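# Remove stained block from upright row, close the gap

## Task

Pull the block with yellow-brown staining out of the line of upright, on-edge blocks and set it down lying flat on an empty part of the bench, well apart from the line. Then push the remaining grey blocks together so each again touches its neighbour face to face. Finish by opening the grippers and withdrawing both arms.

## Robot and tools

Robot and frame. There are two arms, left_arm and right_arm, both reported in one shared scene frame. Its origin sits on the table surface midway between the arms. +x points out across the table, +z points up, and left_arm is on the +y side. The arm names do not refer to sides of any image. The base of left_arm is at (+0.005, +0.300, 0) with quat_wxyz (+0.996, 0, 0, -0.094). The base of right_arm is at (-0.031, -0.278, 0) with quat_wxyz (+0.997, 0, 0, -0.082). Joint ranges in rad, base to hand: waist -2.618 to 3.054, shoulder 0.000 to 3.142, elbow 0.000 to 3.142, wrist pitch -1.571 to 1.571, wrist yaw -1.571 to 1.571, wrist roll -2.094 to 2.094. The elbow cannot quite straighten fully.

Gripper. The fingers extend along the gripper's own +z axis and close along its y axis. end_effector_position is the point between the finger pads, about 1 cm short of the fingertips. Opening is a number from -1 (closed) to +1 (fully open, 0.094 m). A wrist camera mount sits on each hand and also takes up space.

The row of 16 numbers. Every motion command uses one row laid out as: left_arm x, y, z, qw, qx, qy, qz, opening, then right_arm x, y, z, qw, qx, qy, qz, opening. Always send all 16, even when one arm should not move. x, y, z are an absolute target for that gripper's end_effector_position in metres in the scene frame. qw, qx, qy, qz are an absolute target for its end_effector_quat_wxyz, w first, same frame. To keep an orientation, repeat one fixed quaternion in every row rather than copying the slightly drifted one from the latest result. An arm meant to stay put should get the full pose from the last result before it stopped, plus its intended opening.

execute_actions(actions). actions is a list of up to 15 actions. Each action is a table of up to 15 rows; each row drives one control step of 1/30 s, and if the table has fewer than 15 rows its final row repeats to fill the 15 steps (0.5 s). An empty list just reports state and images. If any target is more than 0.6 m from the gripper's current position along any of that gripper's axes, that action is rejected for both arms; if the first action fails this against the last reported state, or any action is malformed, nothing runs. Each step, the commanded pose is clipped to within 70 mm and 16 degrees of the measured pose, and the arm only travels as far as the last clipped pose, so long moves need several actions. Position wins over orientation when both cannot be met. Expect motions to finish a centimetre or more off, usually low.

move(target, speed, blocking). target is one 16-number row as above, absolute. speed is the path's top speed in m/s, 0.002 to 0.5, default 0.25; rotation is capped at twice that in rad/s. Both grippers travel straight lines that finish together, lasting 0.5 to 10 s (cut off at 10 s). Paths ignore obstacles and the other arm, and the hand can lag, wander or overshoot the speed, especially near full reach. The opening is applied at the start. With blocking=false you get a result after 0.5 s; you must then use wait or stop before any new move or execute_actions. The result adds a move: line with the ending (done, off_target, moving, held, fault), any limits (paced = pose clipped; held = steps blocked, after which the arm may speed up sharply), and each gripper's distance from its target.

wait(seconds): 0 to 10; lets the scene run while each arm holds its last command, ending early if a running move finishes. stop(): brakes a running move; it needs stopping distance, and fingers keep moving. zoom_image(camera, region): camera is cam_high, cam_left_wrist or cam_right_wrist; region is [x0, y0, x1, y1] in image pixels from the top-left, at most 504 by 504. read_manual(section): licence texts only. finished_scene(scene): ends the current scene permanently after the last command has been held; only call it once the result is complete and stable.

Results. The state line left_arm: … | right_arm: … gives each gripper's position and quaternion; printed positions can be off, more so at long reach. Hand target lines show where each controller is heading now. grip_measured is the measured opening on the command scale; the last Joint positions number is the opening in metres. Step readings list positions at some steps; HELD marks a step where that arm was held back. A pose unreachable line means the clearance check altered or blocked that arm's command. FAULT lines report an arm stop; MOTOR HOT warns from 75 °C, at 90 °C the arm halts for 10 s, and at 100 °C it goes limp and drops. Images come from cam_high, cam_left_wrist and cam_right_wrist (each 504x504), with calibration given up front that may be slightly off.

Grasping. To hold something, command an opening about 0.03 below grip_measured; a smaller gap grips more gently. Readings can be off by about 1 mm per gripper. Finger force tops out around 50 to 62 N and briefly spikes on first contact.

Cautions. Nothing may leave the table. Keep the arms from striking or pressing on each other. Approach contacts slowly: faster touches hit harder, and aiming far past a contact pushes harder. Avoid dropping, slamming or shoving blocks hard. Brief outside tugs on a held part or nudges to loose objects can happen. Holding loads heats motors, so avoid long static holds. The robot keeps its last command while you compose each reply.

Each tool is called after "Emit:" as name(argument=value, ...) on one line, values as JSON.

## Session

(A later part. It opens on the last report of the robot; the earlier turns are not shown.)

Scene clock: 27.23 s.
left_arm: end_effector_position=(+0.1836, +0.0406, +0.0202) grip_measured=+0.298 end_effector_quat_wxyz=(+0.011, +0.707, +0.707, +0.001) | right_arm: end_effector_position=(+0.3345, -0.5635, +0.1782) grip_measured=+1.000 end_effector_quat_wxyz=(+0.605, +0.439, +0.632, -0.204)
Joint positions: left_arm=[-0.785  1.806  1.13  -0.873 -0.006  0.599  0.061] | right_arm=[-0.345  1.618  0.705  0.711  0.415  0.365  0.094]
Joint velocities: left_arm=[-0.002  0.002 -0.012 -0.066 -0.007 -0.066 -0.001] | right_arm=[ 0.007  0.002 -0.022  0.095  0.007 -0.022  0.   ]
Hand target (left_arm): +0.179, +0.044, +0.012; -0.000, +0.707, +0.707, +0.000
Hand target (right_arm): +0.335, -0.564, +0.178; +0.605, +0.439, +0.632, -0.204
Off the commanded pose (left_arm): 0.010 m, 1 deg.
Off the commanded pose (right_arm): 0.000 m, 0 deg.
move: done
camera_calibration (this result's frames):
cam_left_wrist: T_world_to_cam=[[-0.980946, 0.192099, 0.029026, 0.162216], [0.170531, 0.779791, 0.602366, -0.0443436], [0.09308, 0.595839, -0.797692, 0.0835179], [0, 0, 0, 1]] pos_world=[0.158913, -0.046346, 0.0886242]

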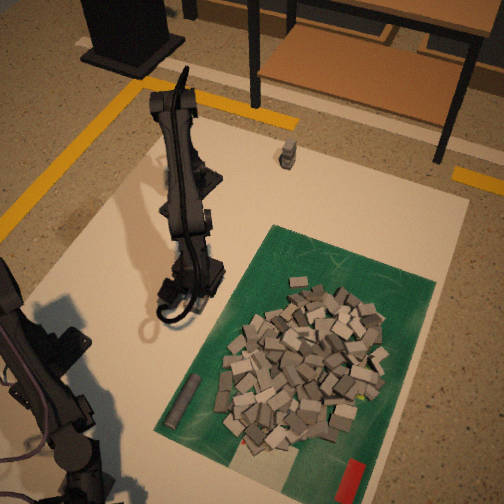

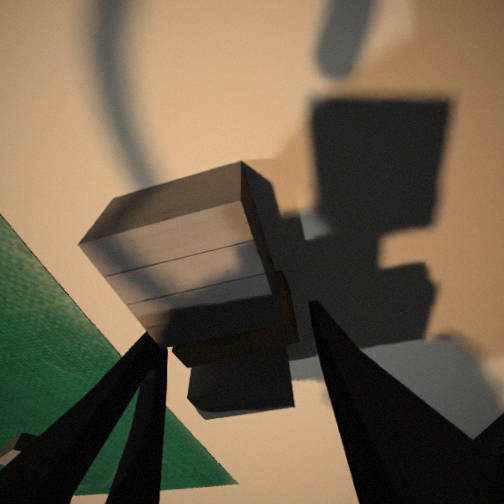

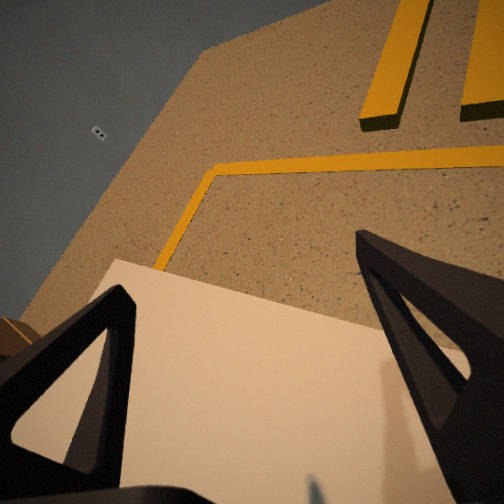

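Emit:
move(target=[0.1836,0.042,0.020,0.0,0.707,0.707,0,-0.2, 0.3345,-0.5635,0.1782,0.605,0.439,0.632,-0.204,1])

Emit:
move(target=[0.184,0.050,0.09,0.0,0.707,0.707,0,-0.2, 0.3345,-0.5635,0.1782,0.605,0.439,0.632,-0.204,1], speed=0.06)

Scene clock: 28.33 s.
left_arm: end_effector_position=(+0.1829, +0.0422, +0.0202) grip_measured=-0.109 end_effector_quat_wxyz=(+0.008, +0.707, +0.707, +0.002) | right_arm: end_effector_position=(+0.3345, -0.5635, +0.1782) grip_measured=+1.000 end_effector_quat_wxyz=(+0.605, +0.439, +0.632, -0.204)
Joint positions: left_arm=[-0.785  1.806  1.13  -0.88  -0.008  0.599  0.042] | right_arm=[-0.345  1.618  0.705  0.711  0.415  0.365  0.094]
Joint velocities: left_arm=[-0.002  0.012  0.002 -0.081 -0.066  0.007 -0.001] | right_arm=[-0.007 -0.002 -0.017 -0.007 -0.022 -0.037  0.   ]
Hand target (left_arm): +0.184, +0.042, +0.020; +0.000, +0.707, +0.707, +0.000
Hand target (right_arm): +0.335, -0.564, +0.178; +0.605, +0.439, +0.632, -0.204
Off the commanded pose (left_arm): 0.001 m, 1 deg.
Off the commanded pose (right_arm): 0.000 m, 0 deg.
move: done
camera_calibration (this result's frames):
cam_left_wrist: T_world_to_cam=[[-0.980882, 0.191859, 0.0325647, 0.161169], [0.171888, 0.775714, 0.607225, -0.0456356], [0.0912403, 0.601213, -0.793863, 0.0826373], [0, 0, 0, 1]] pos_world=[0.158392, -0.0452042, 0.0880653]

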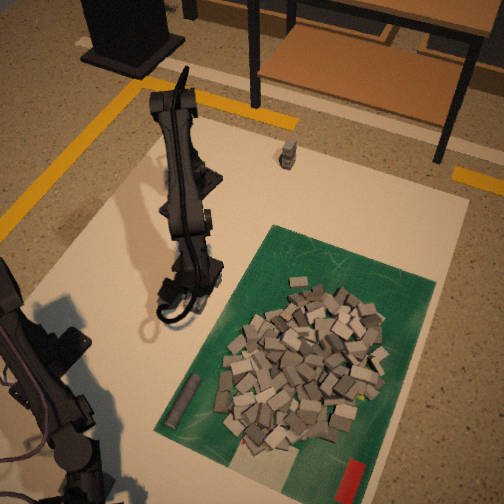

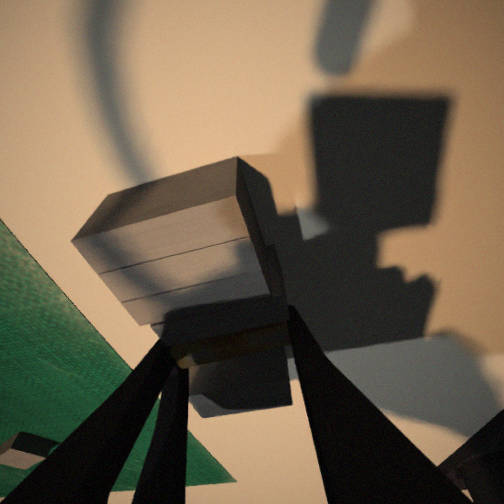

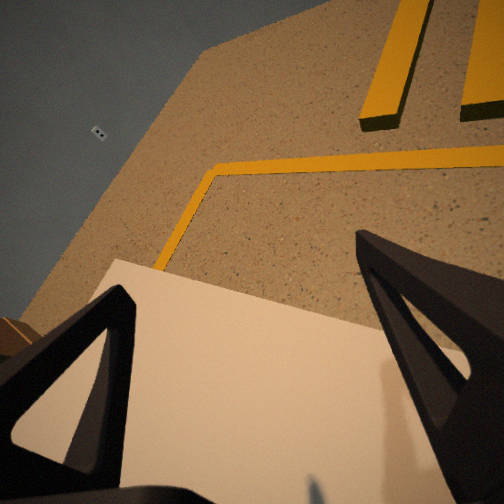

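Scene clock: 30.00 s.
left_arm: end_effector_position=(+0.1805, +0.0532, +0.0773) grip_measured=-0.109 end_effector_quat_wxyz=(-0.015, +0.707, +0.707, +0.007) | right_arm: end_effector_position=(+0.3345, -0.5635, +0.1782) grip_measured=+1.000 end_effector_quat_wxyz=(+0.605, +0.439, +0.632, -0.204)
Joint positions: left_arm=[-0.771  1.742  1.289 -1.151 -0.008  0.612  0.042] | right_arm=[-0.345  1.618  0.705  0.711  0.415  0.365  0.094]
Joint velocities: left_arm=[ 0.002 -0.012 -0.012 -0.081  0.007 -0.007 -0.001] | right_arm=[-0.007  0.002 -0.017  0.022  0.066 -0.037  0.   ]
Hand target (left_arm): +0.184, +0.050, +0.090; +0.000, +0.707, +0.707, +0.000
Hand target (right_arm): +0.335, -0.564, +0.178; +0.605, +0.439, +0.632, -0.204
Off the commanded pose (left_arm): 0.014 m, 2 deg.
Off the commanded pose (right_arm): 0.000 m, 0 deg.
move: off_target (left_arm)
camera_calibration (this result's frames):
cam_left_wrist: T_world_to_cam=[[-0.979571, 0.189974, 0.0659669, 0.152137], [0.188376, 0.751978, 0.631699, -0.0919703], [0.0704004, 0.63122, -0.772402, 0.122107], [0, 0, 0, 1]] pos_world=[0.157758, -0.0368186, 0.142377]

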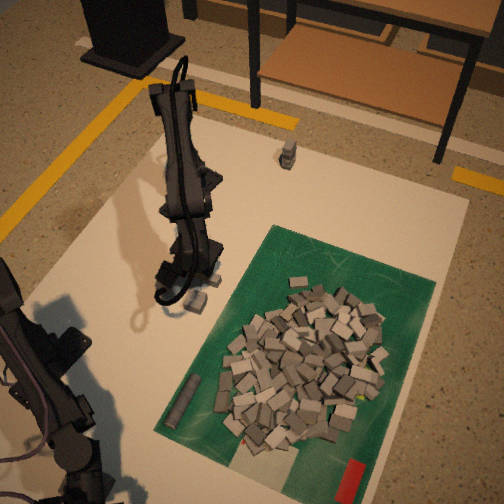

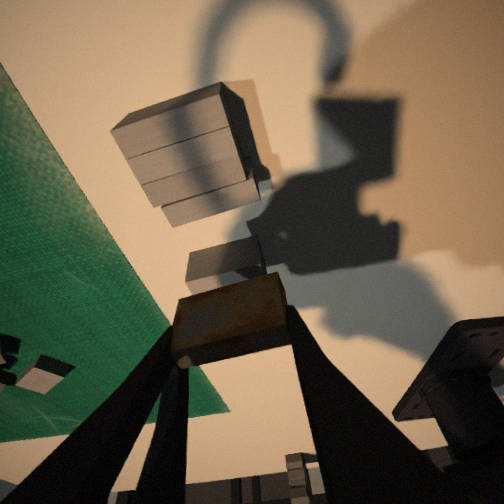

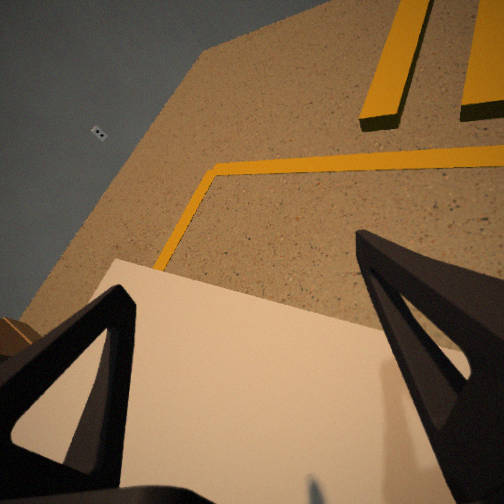

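Emit:
move(target=[0.13,-0.08,0.07,0.354,0.612,0.612,-0.354,-0.2, 0.3345,-0.5635,0.1782,0.605,0.439,0.632,-0.204,1], speed=0.15)

Emit:
move(target=[0.13,-0.08,0.018,0.354,0.612,0.612,-0.354,-0.2, 0.3345,-0.5635,0.1782,0.605,0.439,0.632,-0.204,1], speed=0.05)

Emit:
move(target=[0.13,-0.08,0.022,0.354,0.612,0.612,-0.354,0.3, 0.3345,-0.5635,0.1782,0.605,0.439,0.632,-0.204,1])

Emit:
move(target=[0.186,0.12,0.08,0.0,0.707,0.707,0,-0.6, 0.3345,-0.5635,0.1782,0.605,0.439,0.632,-0.204,1], speed=0.15)

Scene clock: 35.23 s.
left_arm: end_effector_position=(+0.1390, -0.0794, +0.0762) grip_measured=-0.109 end_effector_quat_wxyz=(+0.361, +0.614, +0.611, -0.345) | right_arm: end_effector_position=(+0.3345, -0.5635, +0.1782) grip_measured=+1.000 end_effector_quat_wxyz=(+0.605, +0.439, +0.632, -0.204)
Joint positions: left_arm=[-0.859  1.584  0.56   0.441  0.429  0.294  0.042] | right_arm=[-0.345  1.618  0.705  0.711  0.415  0.365  0.094]
Joint velocities: left_arm=[-0.002 -0.027 -0.012  0.022 -0.037  0.051  0.   ] | right_arm=[-0.017 -0.007  0.002 -0.037 -0.007 -0.007  0.   ]
Hand target (left_arm): +0.131, -0.079, +0.071; +0.351, +0.617, +0.609, -0.355
Hand target (right_arm): +0.335, -0.564, +0.178; +0.605, +0.439, +0.632, -0.204
Off the commanded pose (left_arm): 0.011 m, 1 deg.
Off the commanded pose (right_arm): 0.000 m, 0 deg.
move: off_target (left_arm)
camera_calibration (this result's frames):
cam_left_wrist: T_world_to_cam=[[-0.978228, 0.128776, -0.162749, 0.149124], [0.180081, 0.916494, -0.357226, 0.105844], [0.103157, -0.378756, -0.91973, 0.134362], [0, 0, 0, 1]] pos_world=[0.112957, -0.0653188, 0.185657]

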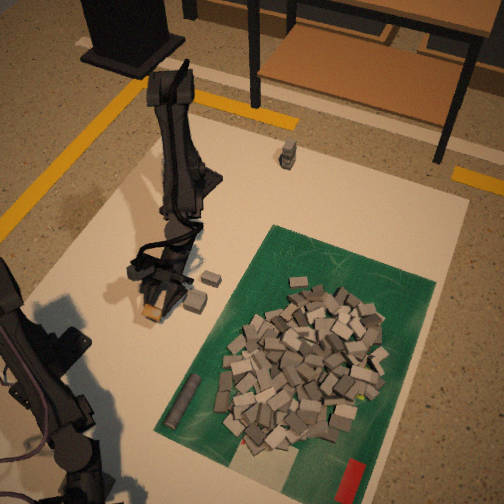

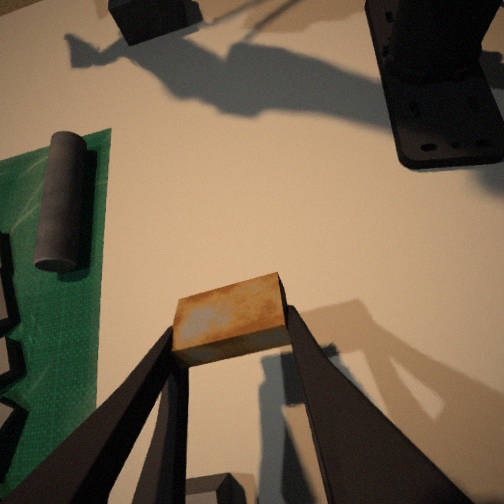

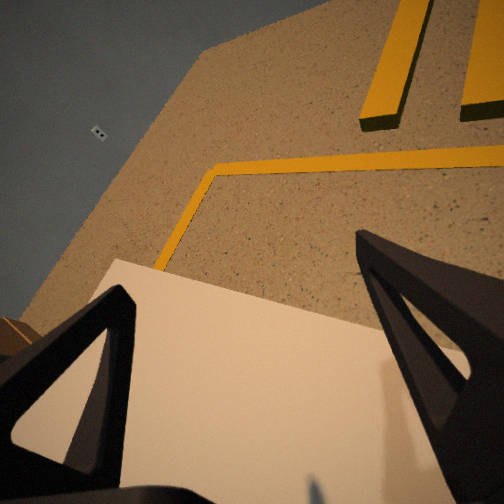

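Scene clock: 36.73 s.
left_arm: end_effector_position=(+0.1361, -0.0848, +0.0282) grip_measured=-0.109 end_effector_quat_wxyz=(+0.366, +0.612, +0.607, -0.352) | right_arm: end_effector_position=(+0.3345, -0.5635, +0.1782) grip_measured=+1.000 end_effector_quat_wxyz=(+0.605, +0.439, +0.632, -0.204)
Joint positions: left_arm=[-0.872  1.819  0.497  0.76   0.429  0.279  0.042] | right_arm=[-0.345  1.618  0.705  0.711  0.415  0.365  0.094]
Joint velocities: left_arm=[ 0.007  0.012 -0.002  0.022 -0.007 -0.037  0.001] | right_arm=[-0.002  0.002 -0.002 -0.022 -0.037 -0.022  0.   ]
Hand target (left_arm): +0.130, -0.080, +0.019; +0.354, +0.612, +0.612, -0.354
Hand target (right_arm): +0.335, -0.564, +0.178; +0.605, +0.439, +0.632, -0.204
Off the commanded pose (left_arm): 0.013 m, 1 deg.
Off the commanded pose (right_arm): 0.000 m, 0 deg.
move: off_target (left_arm)
camera_calibration (this result's frames):
cam_left_wrist: T_world_to_cam=[[-0.97795, 0.130698, -0.162884, 0.139291], [0.183971, 0.908273, -0.375759, 0.0934118], [0.0988319, -0.39744, -0.912291, 0.0872693], [0, 0, 0, 1]] pos_world=[0.110409, -0.0683642, 0.137403]

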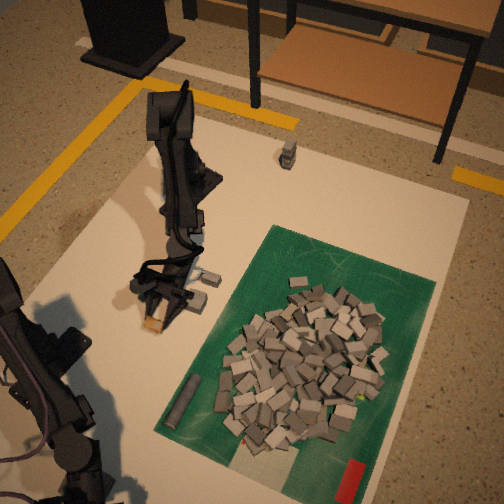

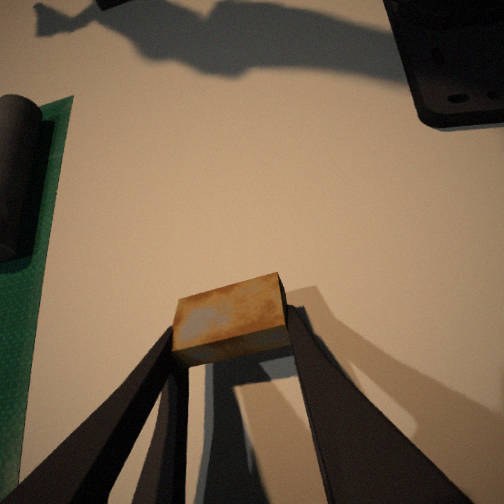

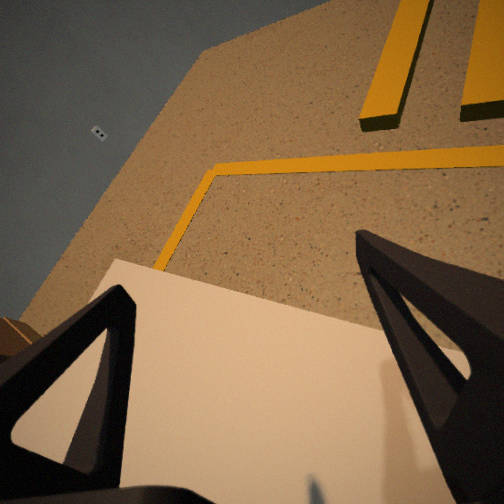

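Scene clock: 37.43 s.
left_arm: end_effector_position=(+0.1361, -0.0850, +0.0285) grip_measured=+0.298 end_effector_quat_wxyz=(+0.366, +0.611, +0.607, -0.353) | right_arm: end_effector_position=(+0.3345, -0.5635, +0.1782) grip_measured=+1.000 end_effector_quat_wxyz=(+0.605, +0.439, +0.632, -0.204)
Joint positions: left_arm=[-0.872  1.819  0.497  0.761  0.429  0.276  0.061] | right_arm=[-0.345  1.618  0.705  0.711  0.415  0.365  0.094]
Joint velocities: left_arm=[-0.017 -0.007  0.012 -0.007  0.007 -0.037 -0.001] | right_arm=[ 0.007  0.012 -0.017 -0.037 -0.022  0.022  0.   ]
Hand target (left_arm): +0.130, -0.080, +0.022; +0.354, +0.612, +0.612, -0.354
Hand target (right_arm): +0.335, -0.564, +0.178; +0.605, +0.439, +0.632, -0.204
Off the commanded pose (left_arm): 0.010 m, 2 deg.
Off the commanded pose (right_arm): 0.000 m, 0 deg.
move: done
camera_calibration (this result's frames):
cam_left_wrist: T_world_to_cam=[[-0.978299, 0.129395, -0.16183, 0.139358], [0.182493, 0.907963, -0.377226, 0.0938742], [0.0981247, -0.398572, -0.911873, 0.0874567], [0, 0, 0, 1]] pos_world=[0.110621, -0.0684087, 0.137713]

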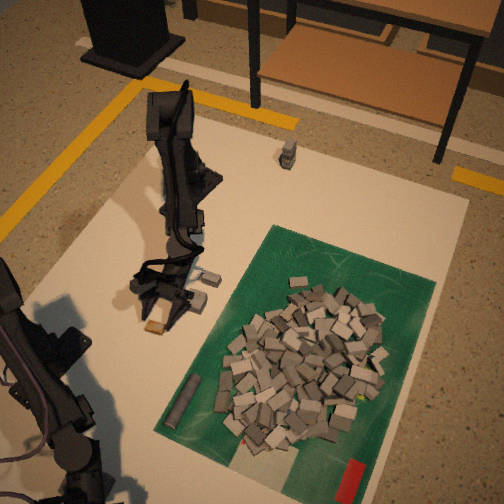

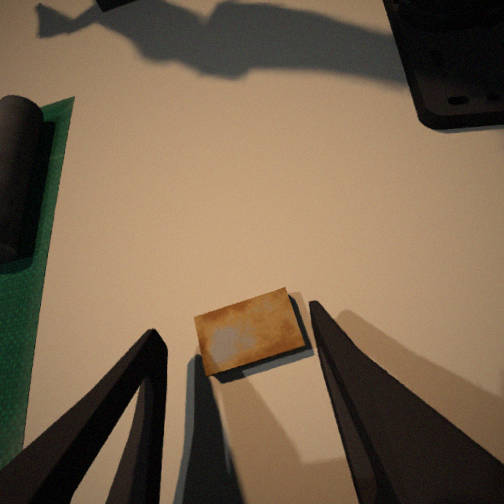

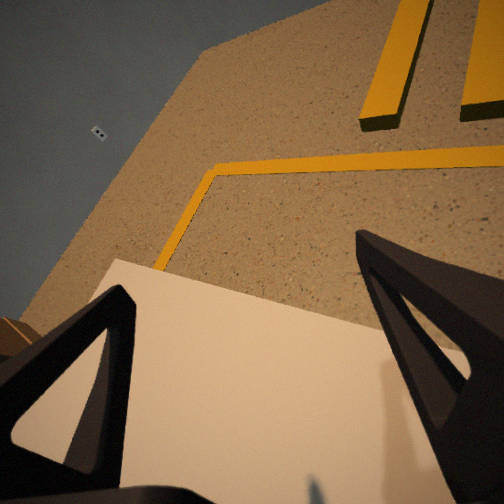

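Scene clock: 41.53 s.
left_arm: end_effector_position=(+0.1791, +0.1183, +0.0758) grip_measured=-0.598 end_effector_quat_wxyz=(+0.004, +0.703, +0.711, -0.006) | right_arm: end_effector_position=(+0.3345, -0.5635, +0.1782) grip_measured=+1.000 end_effector_quat_wxyz=(+0.605, +0.439, +0.632, -0.204)
Joint positions: left_arm=[-0.613  1.512  1.04  -1.09   0.012  0.758  0.019] | right_arm=[-0.345  1.618  0.705  0.711  0.415  0.365  0.094]
Joint velocities: left_arm=[ 0.002 -0.002 -0.002  0.022 -0.051 -0.022 -0.   ] | right_arm=[ 0.007 -0.007 -0.012  0.007 -0.11  -0.051  0.   ]
Hand target (left_arm): +0.184, +0.118, +0.078; +0.002, +0.703, +0.711, -0.002
Hand target (right_arm): +0.335, -0.564, +0.178; +0.605, +0.439, +0.632, -0.204
Off the commanded pose (left_arm): 0.008 m, 1 deg.
Off the commanded pose (right_arm): 0.000 m, 0 deg.
move: done
camera_calibration (this result's frames):
cam_left_wrist: T_world_to_cam=[[-0.982578, 0.179631, 0.0476839, 0.141696], [0.172065, 0.782261, 0.598716, -0.137907], [0.0702468, 0.59649, -0.799541, 0.0861043], [0, 0, 0, 1]] pos_world=[0.156908, 0.031066, 0.144654]

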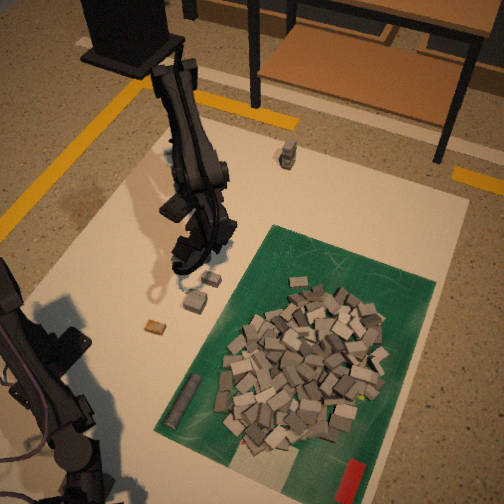

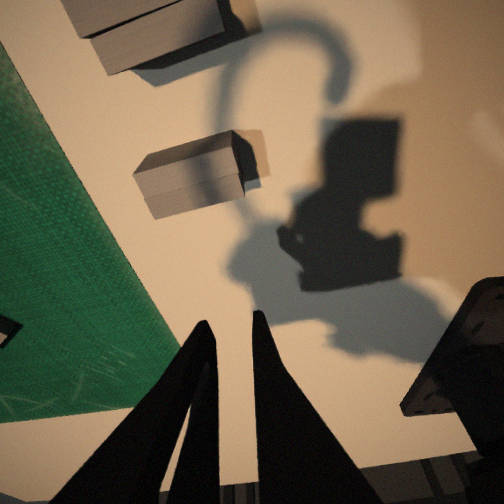

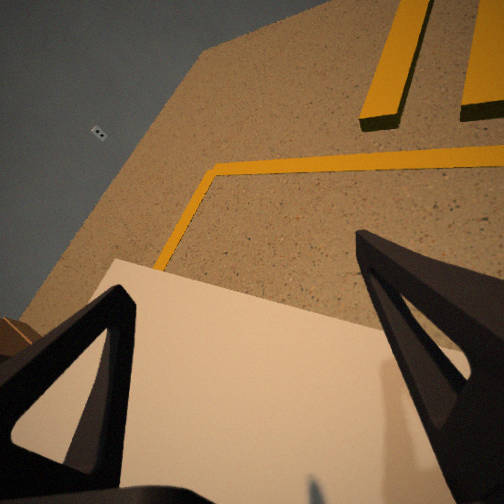

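Emit:
move(target=[0.189,0.082,0.06,0.0,0.707,0.707,0,0.3, 0.3345,-0.5635,0.1782,0.605,0.439,0.632,-0.204,1], speed=0.08)

Emit:
move(target=[0.186,0.085,0.012,0.0,0.707,0.707,0,0.3, 0.3345,-0.5635,0.1782,0.605,0.439,0.632,-0.204,1], speed=0.05)

Emit:
move(target=[0.188,0.083,0.020,0.0,0.707,0.707,0,-0.2, 0.3345,-0.5635,0.1782,0.605,0.439,0.632,-0.204,1])

Emit:
move(target=[0.183,0.042,0.021,0.0,0.707,0.707,0,-0.2, 0.3345,-0.5635,0.1782,0.605,0.439,0.632,-0.204,1], speed=0.04)

Scene clock: 43.17 s.
left_arm: end_effector_position=(+0.1837, +0.0897, +0.0576) grip_measured=+0.298 end_effector_quat_wxyz=(-0.010, +0.708, +0.707, -0.003) | right_arm: end_effector_position=(+0.3345, -0.5635, +0.1782) grip_measured=+1.000 end_effector_quat_wxyz=(+0.605, +0.439, +0.632, -0.204)
Joint positions: left_arm=[-0.676  1.65   1.104 -1.045  0.007  0.708  0.061] | right_arm=[-0.345  1.618  0.705  0.711  0.415  0.365  0.094]
Joint velocities: left_arm=[-0.007 -0.002 -0.022  0.037  0.022 -0.051 -0.   ] | right_arm=[-0.017 -0.007  0.002 -0.037 -0.007  0.037  0.   ]
Hand target (left_arm): +0.189, +0.082, +0.060; -0.000, +0.707, +0.707, +0.000
Hand target (right_arm): +0.335, -0.564, +0.178; +0.605, +0.439, +0.632, -0.204
Off the commanded pose (left_arm): 0.010 m, 1 deg.
Off the commanded pose (right_arm): 0.000 m, 0 deg.
move: done
camera_calibration (this result's frames):
cam_left_wrist: T_world_to_cam=[[-0.97919, 0.191337, 0.0676551, 0.149411], [0.191956, 0.764972, 0.614793, -0.108511], [0.0658784, 0.614986, -0.785781, 0.0866702], [0, 0, 0, 1]] pos_world=[0.161422, 0.00111935, 0.124707]

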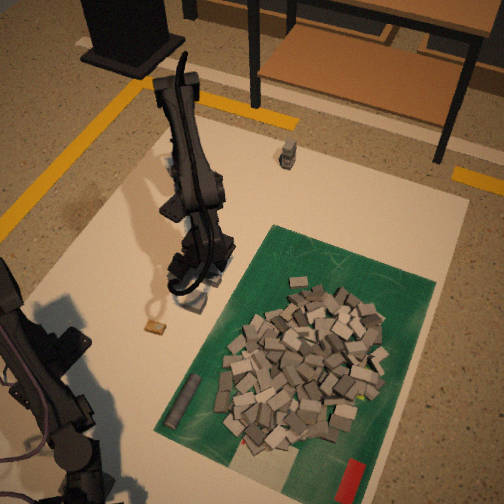

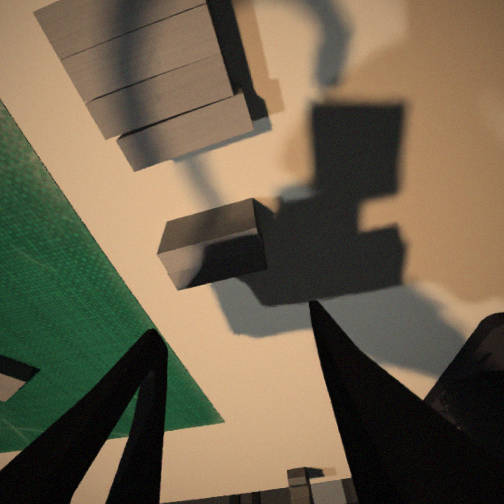

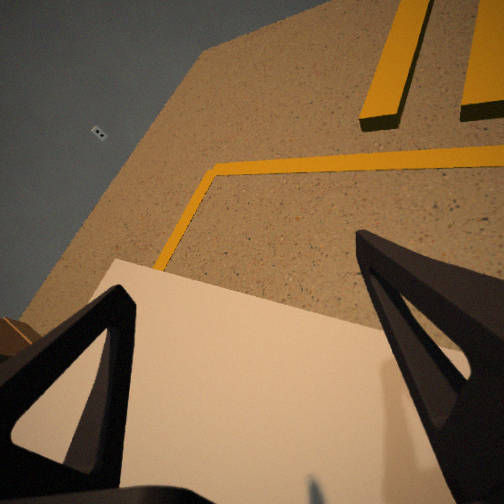

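Scene clock: 44.57 s.
left_arm: end_effector_position=(+0.1902, +0.0822, +0.0200) grip_measured=+0.298 end_effector_quat_wxyz=(+0.011, +0.706, +0.708, -0.004) | right_arm: end_effector_position=(+0.3345, -0.5635, +0.1782) grip_measured=+1.000 end_effector_quat_wxyz=(+0.605, +0.439, +0.632, -0.204)
Joint positions: left_arm=[-0.676  1.703  1.004 -0.849  0.007  0.704  0.061] | right_arm=[-0.345  1.618  0.705  0.711  0.415  0.365  0.094]
Joint velocities: left_arm=[-0.002 -0.012 -0.002  0.022 -0.022 -0.051 -0.   ] | right_arm=[-0.002 -0.007 -0.002 -0.007 -0.022 -0.037  0.   ]
Hand target (left_arm): +0.186, +0.086, +0.013; -0.000, +0.707, +0.707, -0.000
Hand target (right_arm): +0.335, -0.564, +0.178; +0.605, +0.439, +0.632, -0.204
Off the commanded pose (left_arm): 0.009 m, 1 deg.
Off the commanded pose (right_arm): 0.000 m, 0 deg.
move: done
camera_calibration (this result's frames):
cam_left_wrist: T_world_to_cam=[[-0.981315, 0.189206, 0.0349561, 0.160991], [0.172498, 0.784647, 0.595461, -0.0784193], [0.0852363, 0.590365, -0.802623, 0.0599819], [0, 0, 0, 1]] pos_world=[0.166397, -0.00434012, 0.0892109]

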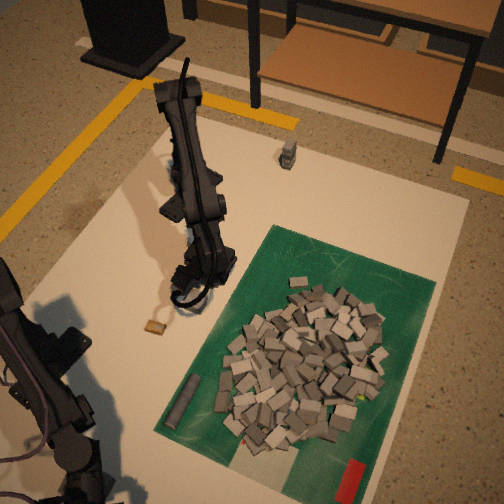

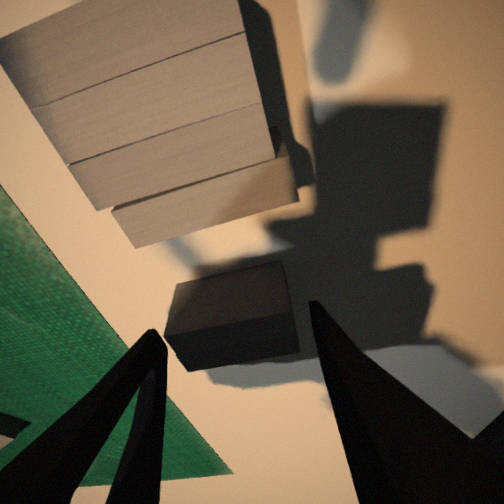

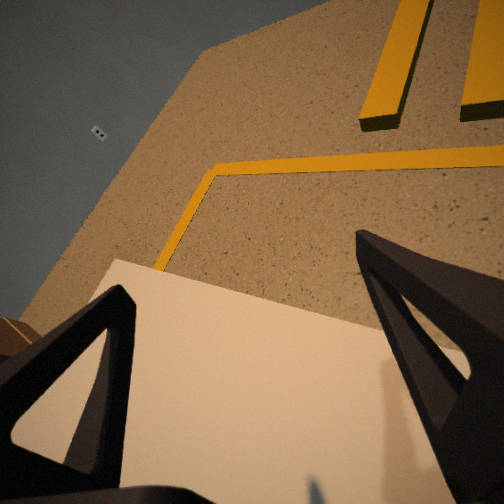

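Scene clock: 45.27 s.
left_arm: end_effector_position=(+0.1900, +0.0826, +0.0200) grip_measured=-0.102 end_effector_quat_wxyz=(+0.010, +0.706, +0.708, -0.004) | right_arm: end_effector_position=(+0.3345, -0.5635, +0.1782) grip_measured=+1.000 end_effector_quat_wxyz=(+0.605, +0.439, +0.632, -0.204)
Joint positions: left_arm=[-0.676  1.703  1.004 -0.851  0.006  0.704  0.042] | right_arm=[-0.345  1.618  0.705  0.711  0.415  0.365  0.094]
Joint velocities: left_arm=[-0.022 -0.007 -0.002 -0.007  0.007  0.051 -0.002] | right_arm=[-0.012  0.002 -0.012  0.022 -0.022 -0.022  0.   ]
Hand target (left_arm): +0.188, +0.083, +0.020; +0.000, +0.707, +0.707, +0.000
Hand target (right_arm): +0.335, -0.564, +0.178; +0.605, +0.439, +0.632, -0.204
Off the commanded pose (left_arm): 0.002 m, 1 deg.
Off the commanded pose (right_arm): 0.000 m, 0 deg.
move: done
camera_calibration (this result's frames):
cam_left_wrist: T_world_to_cam=[[-0.981355, 0.188763, 0.0362147, 0.160682], [0.172762, 0.783704, 0.596625, -0.0786822], [0.0842391, 0.591757, -0.801702, 0.0598127], [0, 0, 0, 1]] pos_world=[0.166241, -0.00406183, 0.0890767]

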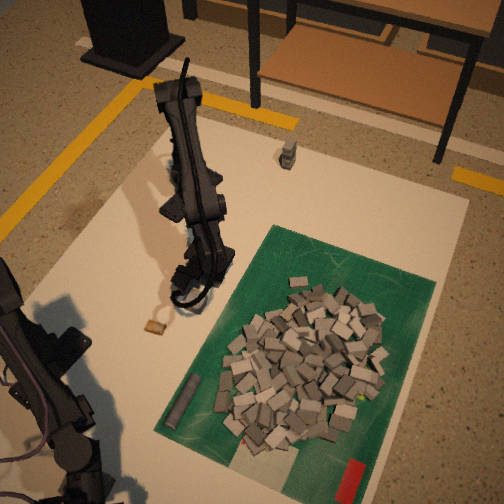

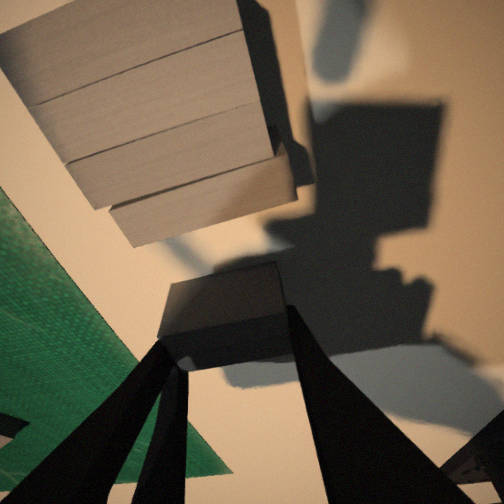

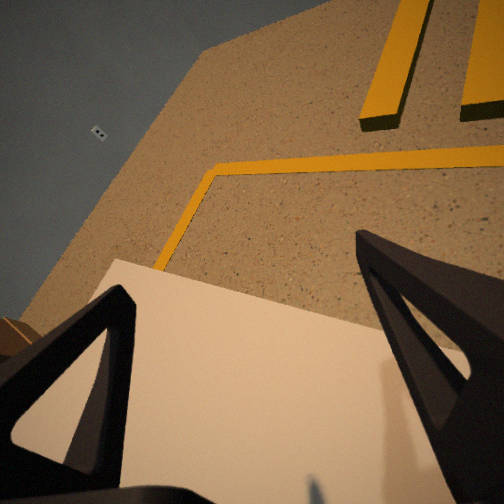

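Scene clock: 46.57 s.
left_arm: end_effector_position=(+0.1835, +0.0539, +0.0210) grip_measured=-0.102 end_effector_quat_wxyz=(-0.007, +0.707, +0.708, +0.010) | right_arm: end_effector_position=(+0.3345, -0.5635, +0.1782) grip_measured=+1.000 end_effector_quat_wxyz=(+0.605, +0.439, +0.632, -0.204)
Joint positions: left_arm=[-0.768  1.8    1.125 -0.912 -0.018  0.613  0.042] | right_arm=[-0.345  1.618  0.705  0.711  0.415  0.365  0.094]
Joint velocities: left_arm=[ 0.002 -0.007  0.012  0.007 -0.022 -0.037 -0.001] | right_arm=[ 0.007  0.007  0.007 -0.066 -0.081 -0.022  0.   ]
Hand target (left_arm): +0.184, +0.042, +0.021; -0.001, +0.707, +0.707, +0.000
Hand target (right_arm): +0.335, -0.564, +0.178; +0.605, +0.439, +0.632, -0.204
Off the commanded pose (left_arm): 0.012 m, 1 deg.
Off the commanded pose (right_arm): 0.000 m, 0 deg.
move: off_target (left_arm)
camera_calibration (this result's frames):
cam_left_wrist: T_world_to_cam=[[-0.981002, 0.187997, 0.0478848, 0.159439], [0.175775, 0.756891, 0.62946, -0.0554544], [0.0820932, 0.625918, -0.775556, 0.0761327], [0, 0, 0, 1]] pos_world=[0.159907, -0.0356539, 0.0863169]

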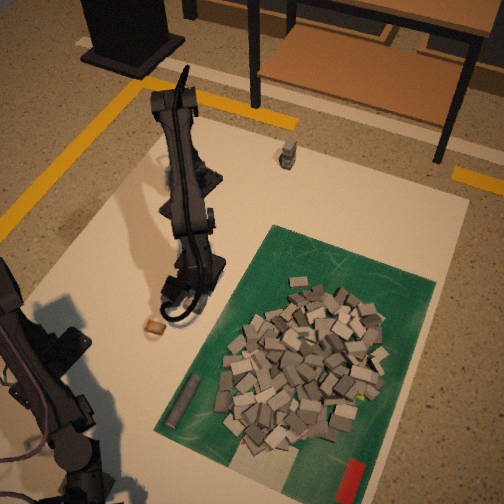

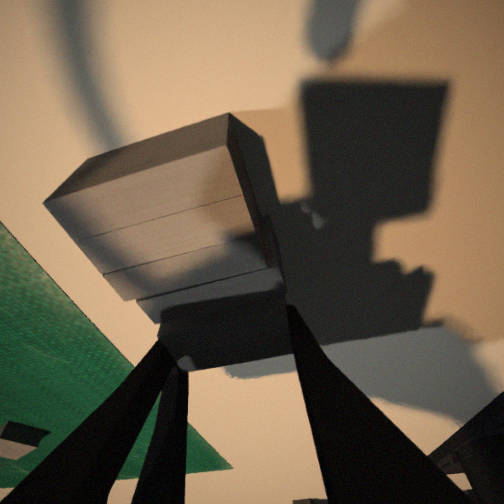

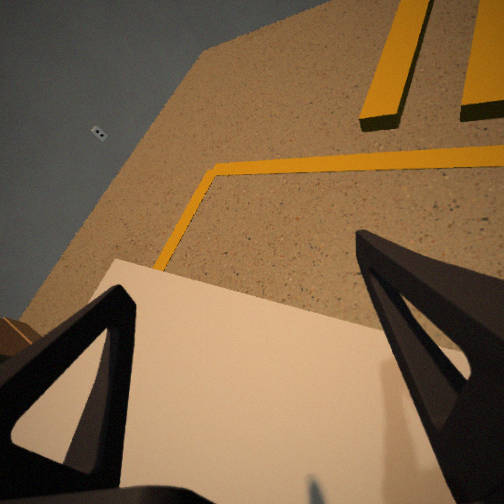

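Emit:
move(target=[0.1835,0.054,0.021,0.0,0.707,0.707,0,0.3, 0.3345,-0.5635,0.1782,0.605,0.439,0.632,-0.204,1])

Emit:
move(target=[0.1835,0.054,0.08,0.0,0.707,0.707,0,0.3, 0.3345,-0.5635,0.1782,0.605,0.439,0.632,-0.204,1], speed=0.08)

Emit:
move(target=[0.184,0.024,0.07,0.0,1,0,0,1, 0.3345,-0.5635,0.1782,0.605,0.439,0.632,-0.204,1], speed=0.3)

Emit:
move(target=[0.182,0.026,0.035,0.0,1,0,0,1, 0.3345,-0.5635,0.1782,0.605,0.439,0.632,-0.204,1], speed=0.05)

Scene clock: 47.90 s.
left_arm: end_effector_position=(+0.1860, +0.0522, +0.0210) grip_measured=+0.298 end_effector_quat_wxyz=(-0.001, +0.707, +0.707, +0.009) | right_arm: end_effector_position=(+0.3345, -0.5635, +0.1782) grip_measured=+1.000 end_effector_quat_wxyz=(+0.605, +0.439, +0.632, -0.204)
Joint positions: left_arm=[-0.764  1.8    1.125 -0.901 -0.017  0.618  0.061] | right_arm=[-0.345  1.618  0.705  0.711  0.415  0.365  0.094]
Joint velocities: left_arm=[ 0.017 -0.017 -0.007 -0.037 -0.051 -0.066 -0.   ] | right_arm=[-0.012 -0.007  0.002 -0.051  0.051  0.037  0.   ]
Hand target (left_arm): +0.184, +0.054, +0.021; -0.000, +0.707, +0.707, +0.000
Hand target (right_arm): +0.335, -0.564, +0.178; +0.605, +0.439, +0.632, -0.204
Off the commanded pose (left_arm): 0.003 m, 1 deg.
Off the commanded pose (right_arm): 0.000 m, 0 deg.
move: done
camera_calibration (this result's frames):
cam_left_wrist: T_world_to_cam=[[-0.980987, 0.189907, 0.0399903, 0.162223], [0.173037, 0.762587, 0.623313, -0.0542026], [0.0878757, 0.618382, -0.780949, 0.0764265], [0, 0, 0, 1]] pos_world=[0.161801, -0.0367338, 0.0869831]

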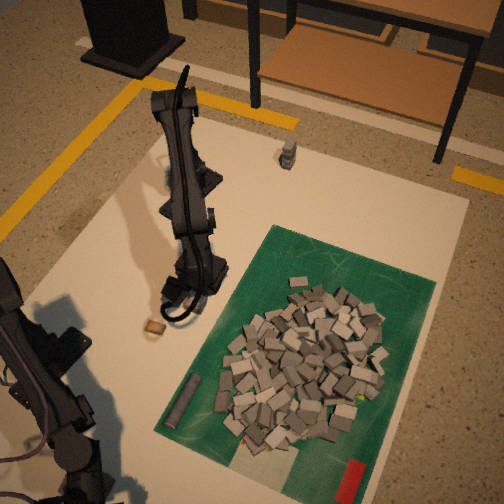

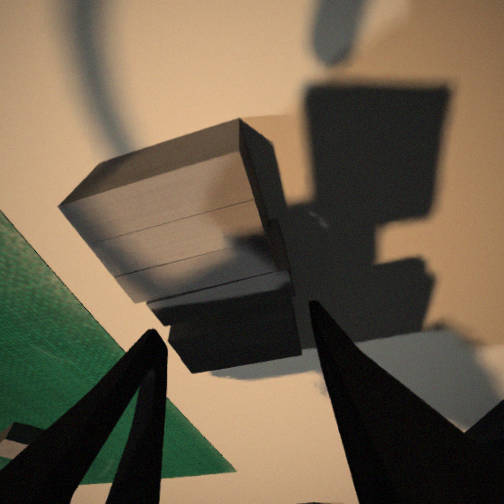

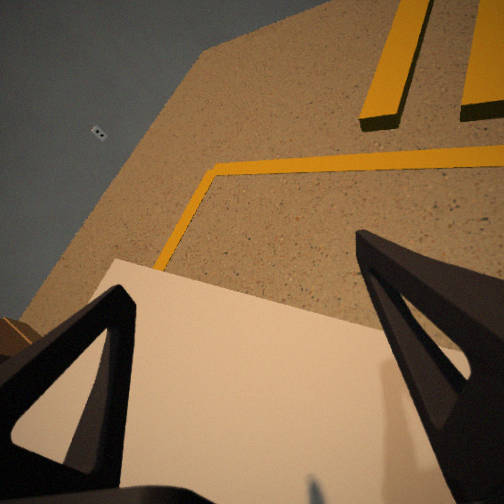

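Scene clock: 49.20 s.
left_arm: end_effector_position=(+0.1819, +0.0578, +0.0694) grip_measured=+0.298 end_effector_quat_wxyz=(-0.011, +0.707, +0.707, +0.011) | right_arm: end_effector_position=(+0.3345, -0.5635, +0.1782) grip_measured=+1.000 end_effector_quat_wxyz=(+0.605, +0.439, +0.632, -0.204)
Joint positions: left_arm=[-0.764  1.732  1.245 -1.11  -0.017  0.62   0.061] | right_arm=[-0.345  1.618  0.705  0.711  0.415  0.365  0.094]
Joint velocities: left_arm=[ 0.012 -0.012  0.002  0.066 -0.007  0.022 -0.001] | right_arm=[ 0.002 -0.007  0.007 -0.037 -0.007  0.007  0.   ]
Hand target (left_arm): +0.184, +0.054, +0.080; +0.000, +0.707, +0.707, +0.000
Hand target (right_arm): +0.335, -0.564, +0.178; +0.605, +0.439, +0.632, -0.204
Off the commanded pose (left_arm): 0.011 m, 2 deg.
Off the commanded pose (right_arm): 0.000 m, 0 deg.
move: off_target (left_arm)
camera_calibration (this result's frames):
cam_left_wrist: T_world_to_cam=[[-0.980202, 0.190233, 0.0549196, 0.154093], [0.181428, 0.75183, 0.633905, -0.0896099], [0.0792991, 0.631318, -0.771459, 0.111253], [0, 0, 0, 1]] pos_world=[0.158478, -0.032178, 0.134168]

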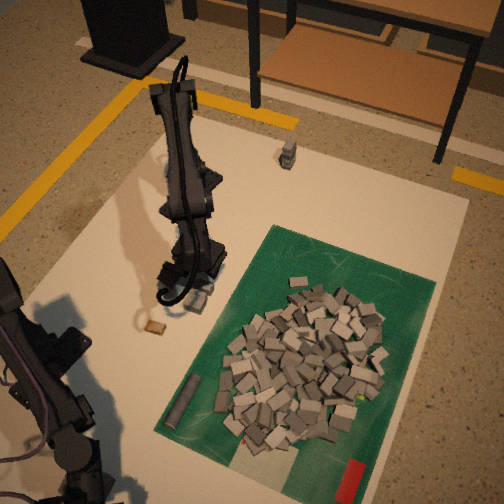

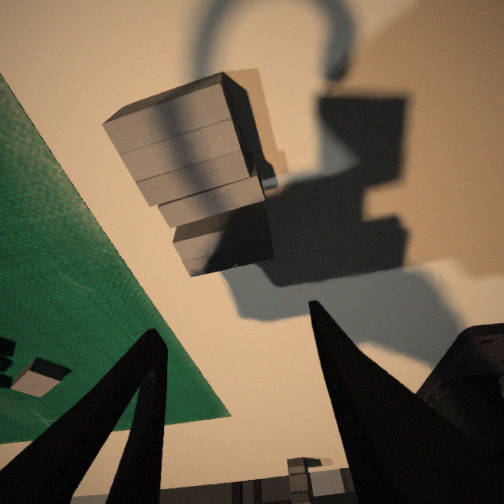

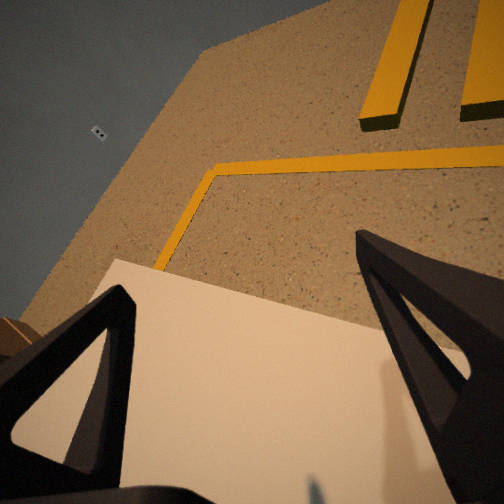

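Scene clock: 52.33 s.
left_arm: end_effector_position=(+0.1819, +0.0292, +0.0692) grip_measured=+1.000 end_effector_quat_wxyz=(-0.006, +1.000, +0.028, +0.006) | right_arm: end_effector_position=(+0.3345, -0.5635, +0.1782) grip_measured=+1.000 end_effector_quat_wxyz=(+0.605, +0.439, +0.632, -0.204)
Joint positions: left_arm=[-0.816  1.798  1.325 -1.101 -0.017  2.082  0.094] | right_arm=[-0.345  1.618  0.705  0.711  0.415  0.365  0.094]
Joint velocities: left_arm=[ 0.017  0.012  0.012 -0.007  0.022 -0.051  0.   ] | right_arm=[ 0.007 -0.002 -0.002 -0.007  0.022  0.022  0.   ]
Hand target (left_arm): +0.184, +0.024, +0.070; -0.006, +1.000, +0.021, +0.009
Hand target (right_arm): +0.335, -0.564, +0.178; +0.605, +0.439, +0.632, -0.204
Off the commanded pose (left_arm): 0.006 m, 3 deg.
Off the commanded pose (right_arm): 0.000 m, 0 deg.
joint sent to its limit (left arm) — the command would take joint 6 (wrist roll) past its upper limit, so that joint was sent only as far as its limit.
move: off_target (left_arm)
camera_calibration (this result's frames):
cam_left_wrist: T_world_to_cam=[[0.134699, 0.988949, 0.0619314, -0.0670726], [0.772546, -0.143952, 0.618426, -0.148247], [0.620507, -0.0354564, -0.783399, 0.051036], [0, 0, 0, 1]] pos_world=[0.0918939, 0.0468006, 0.135815]

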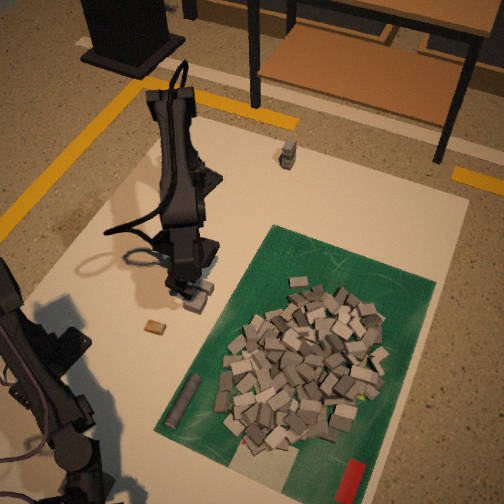

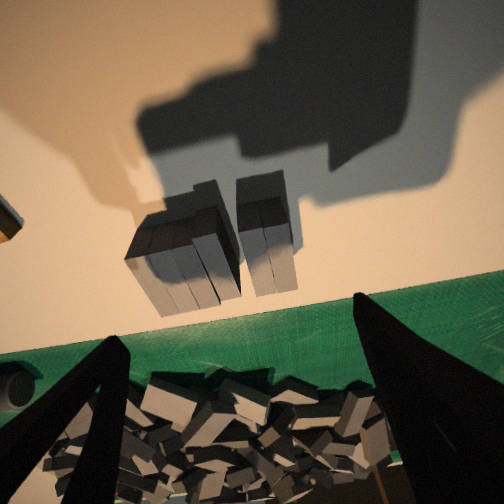

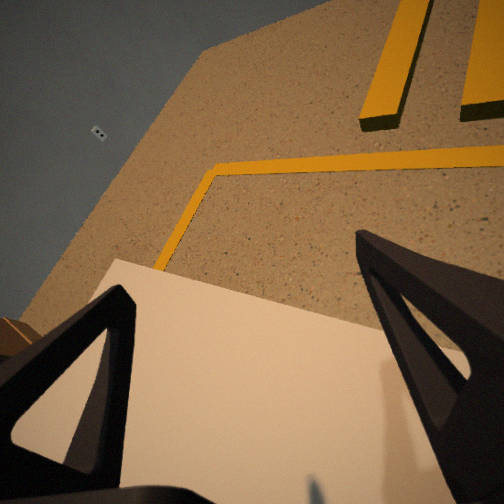

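Scene clock: 53.50 s.
left_arm: end_effector_position=(+0.1868, +0.0214, +0.0438) grip_measured=+1.000 end_effector_quat_wxyz=(+0.008, +0.999, +0.027, +0.015) | right_arm: end_effector_position=(+0.3345, -0.5635, +0.1782) grip_measured=+1.000 end_effector_quat_wxyz=(+0.605, +0.439, +0.632, -0.204)
Joint positions: left_arm=[-0.816  1.828  1.258 -0.97  -0.017  2.084  0.094] | right_arm=[-0.345  1.618  0.705  0.711  0.415  0.365  0.094]
Joint velocities: left_arm=[-0.017  0.007  0.007 -0.037  0.037 -0.066  0.   ] | right_arm=[-0.002  0.007  0.022 -0.022 -0.037 -0.095  0.   ]
Hand target (left_arm): +0.182, +0.026, +0.035; -0.006, +1.000, +0.020, +0.009
Hand target (right_arm): +0.335, -0.564, +0.178; +0.605, +0.439, +0.632, -0.204
Off the commanded pose (left_arm): 0.011 m, 4 deg.
Off the commanded pose (right_arm): 0.000 m, 0 deg.
joint sent to its limit (left arm) — the command would take joint 6 (wrist roll) past its upper limit, so that joint was sent only as far as its limit.
move: off_target (left_arm)
camera_calibration (this result's frames):
cam_left_wrist: T_world_to_cam=[[0.136454, 0.989977, 0.0364128, -0.0576863], [0.760868, -0.128271, 0.636102, -0.136448], [0.634397, -0.0590932, -0.770745, 0.025159], [0, 0, 0, 1]] pos_world=[0.0957297, 0.0410925, 0.108287]

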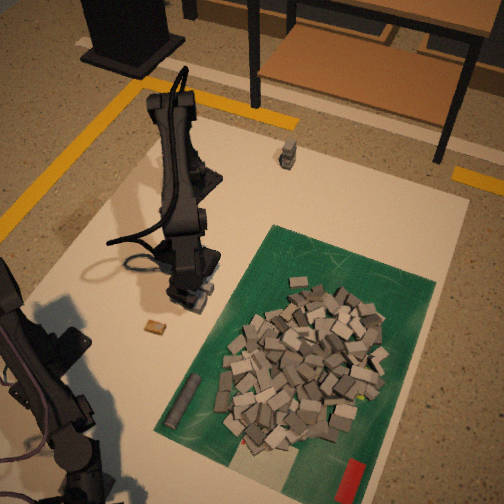

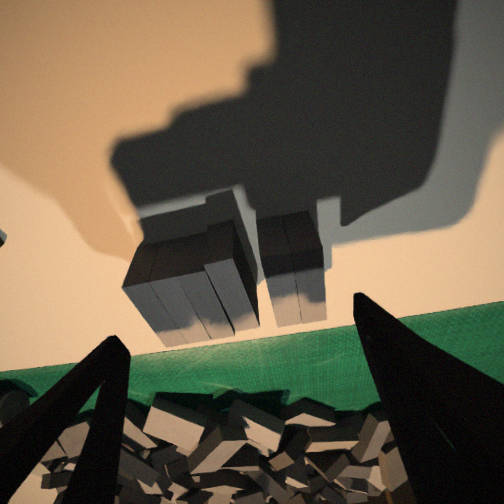

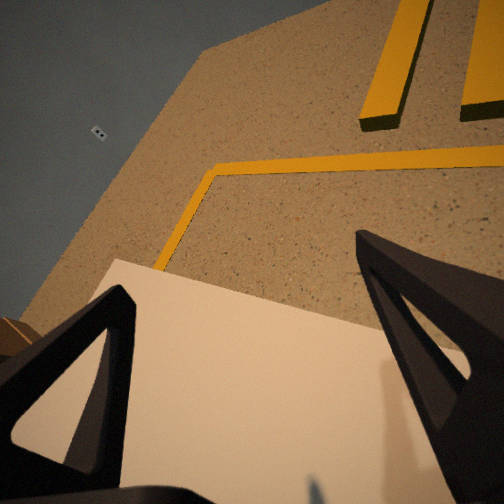

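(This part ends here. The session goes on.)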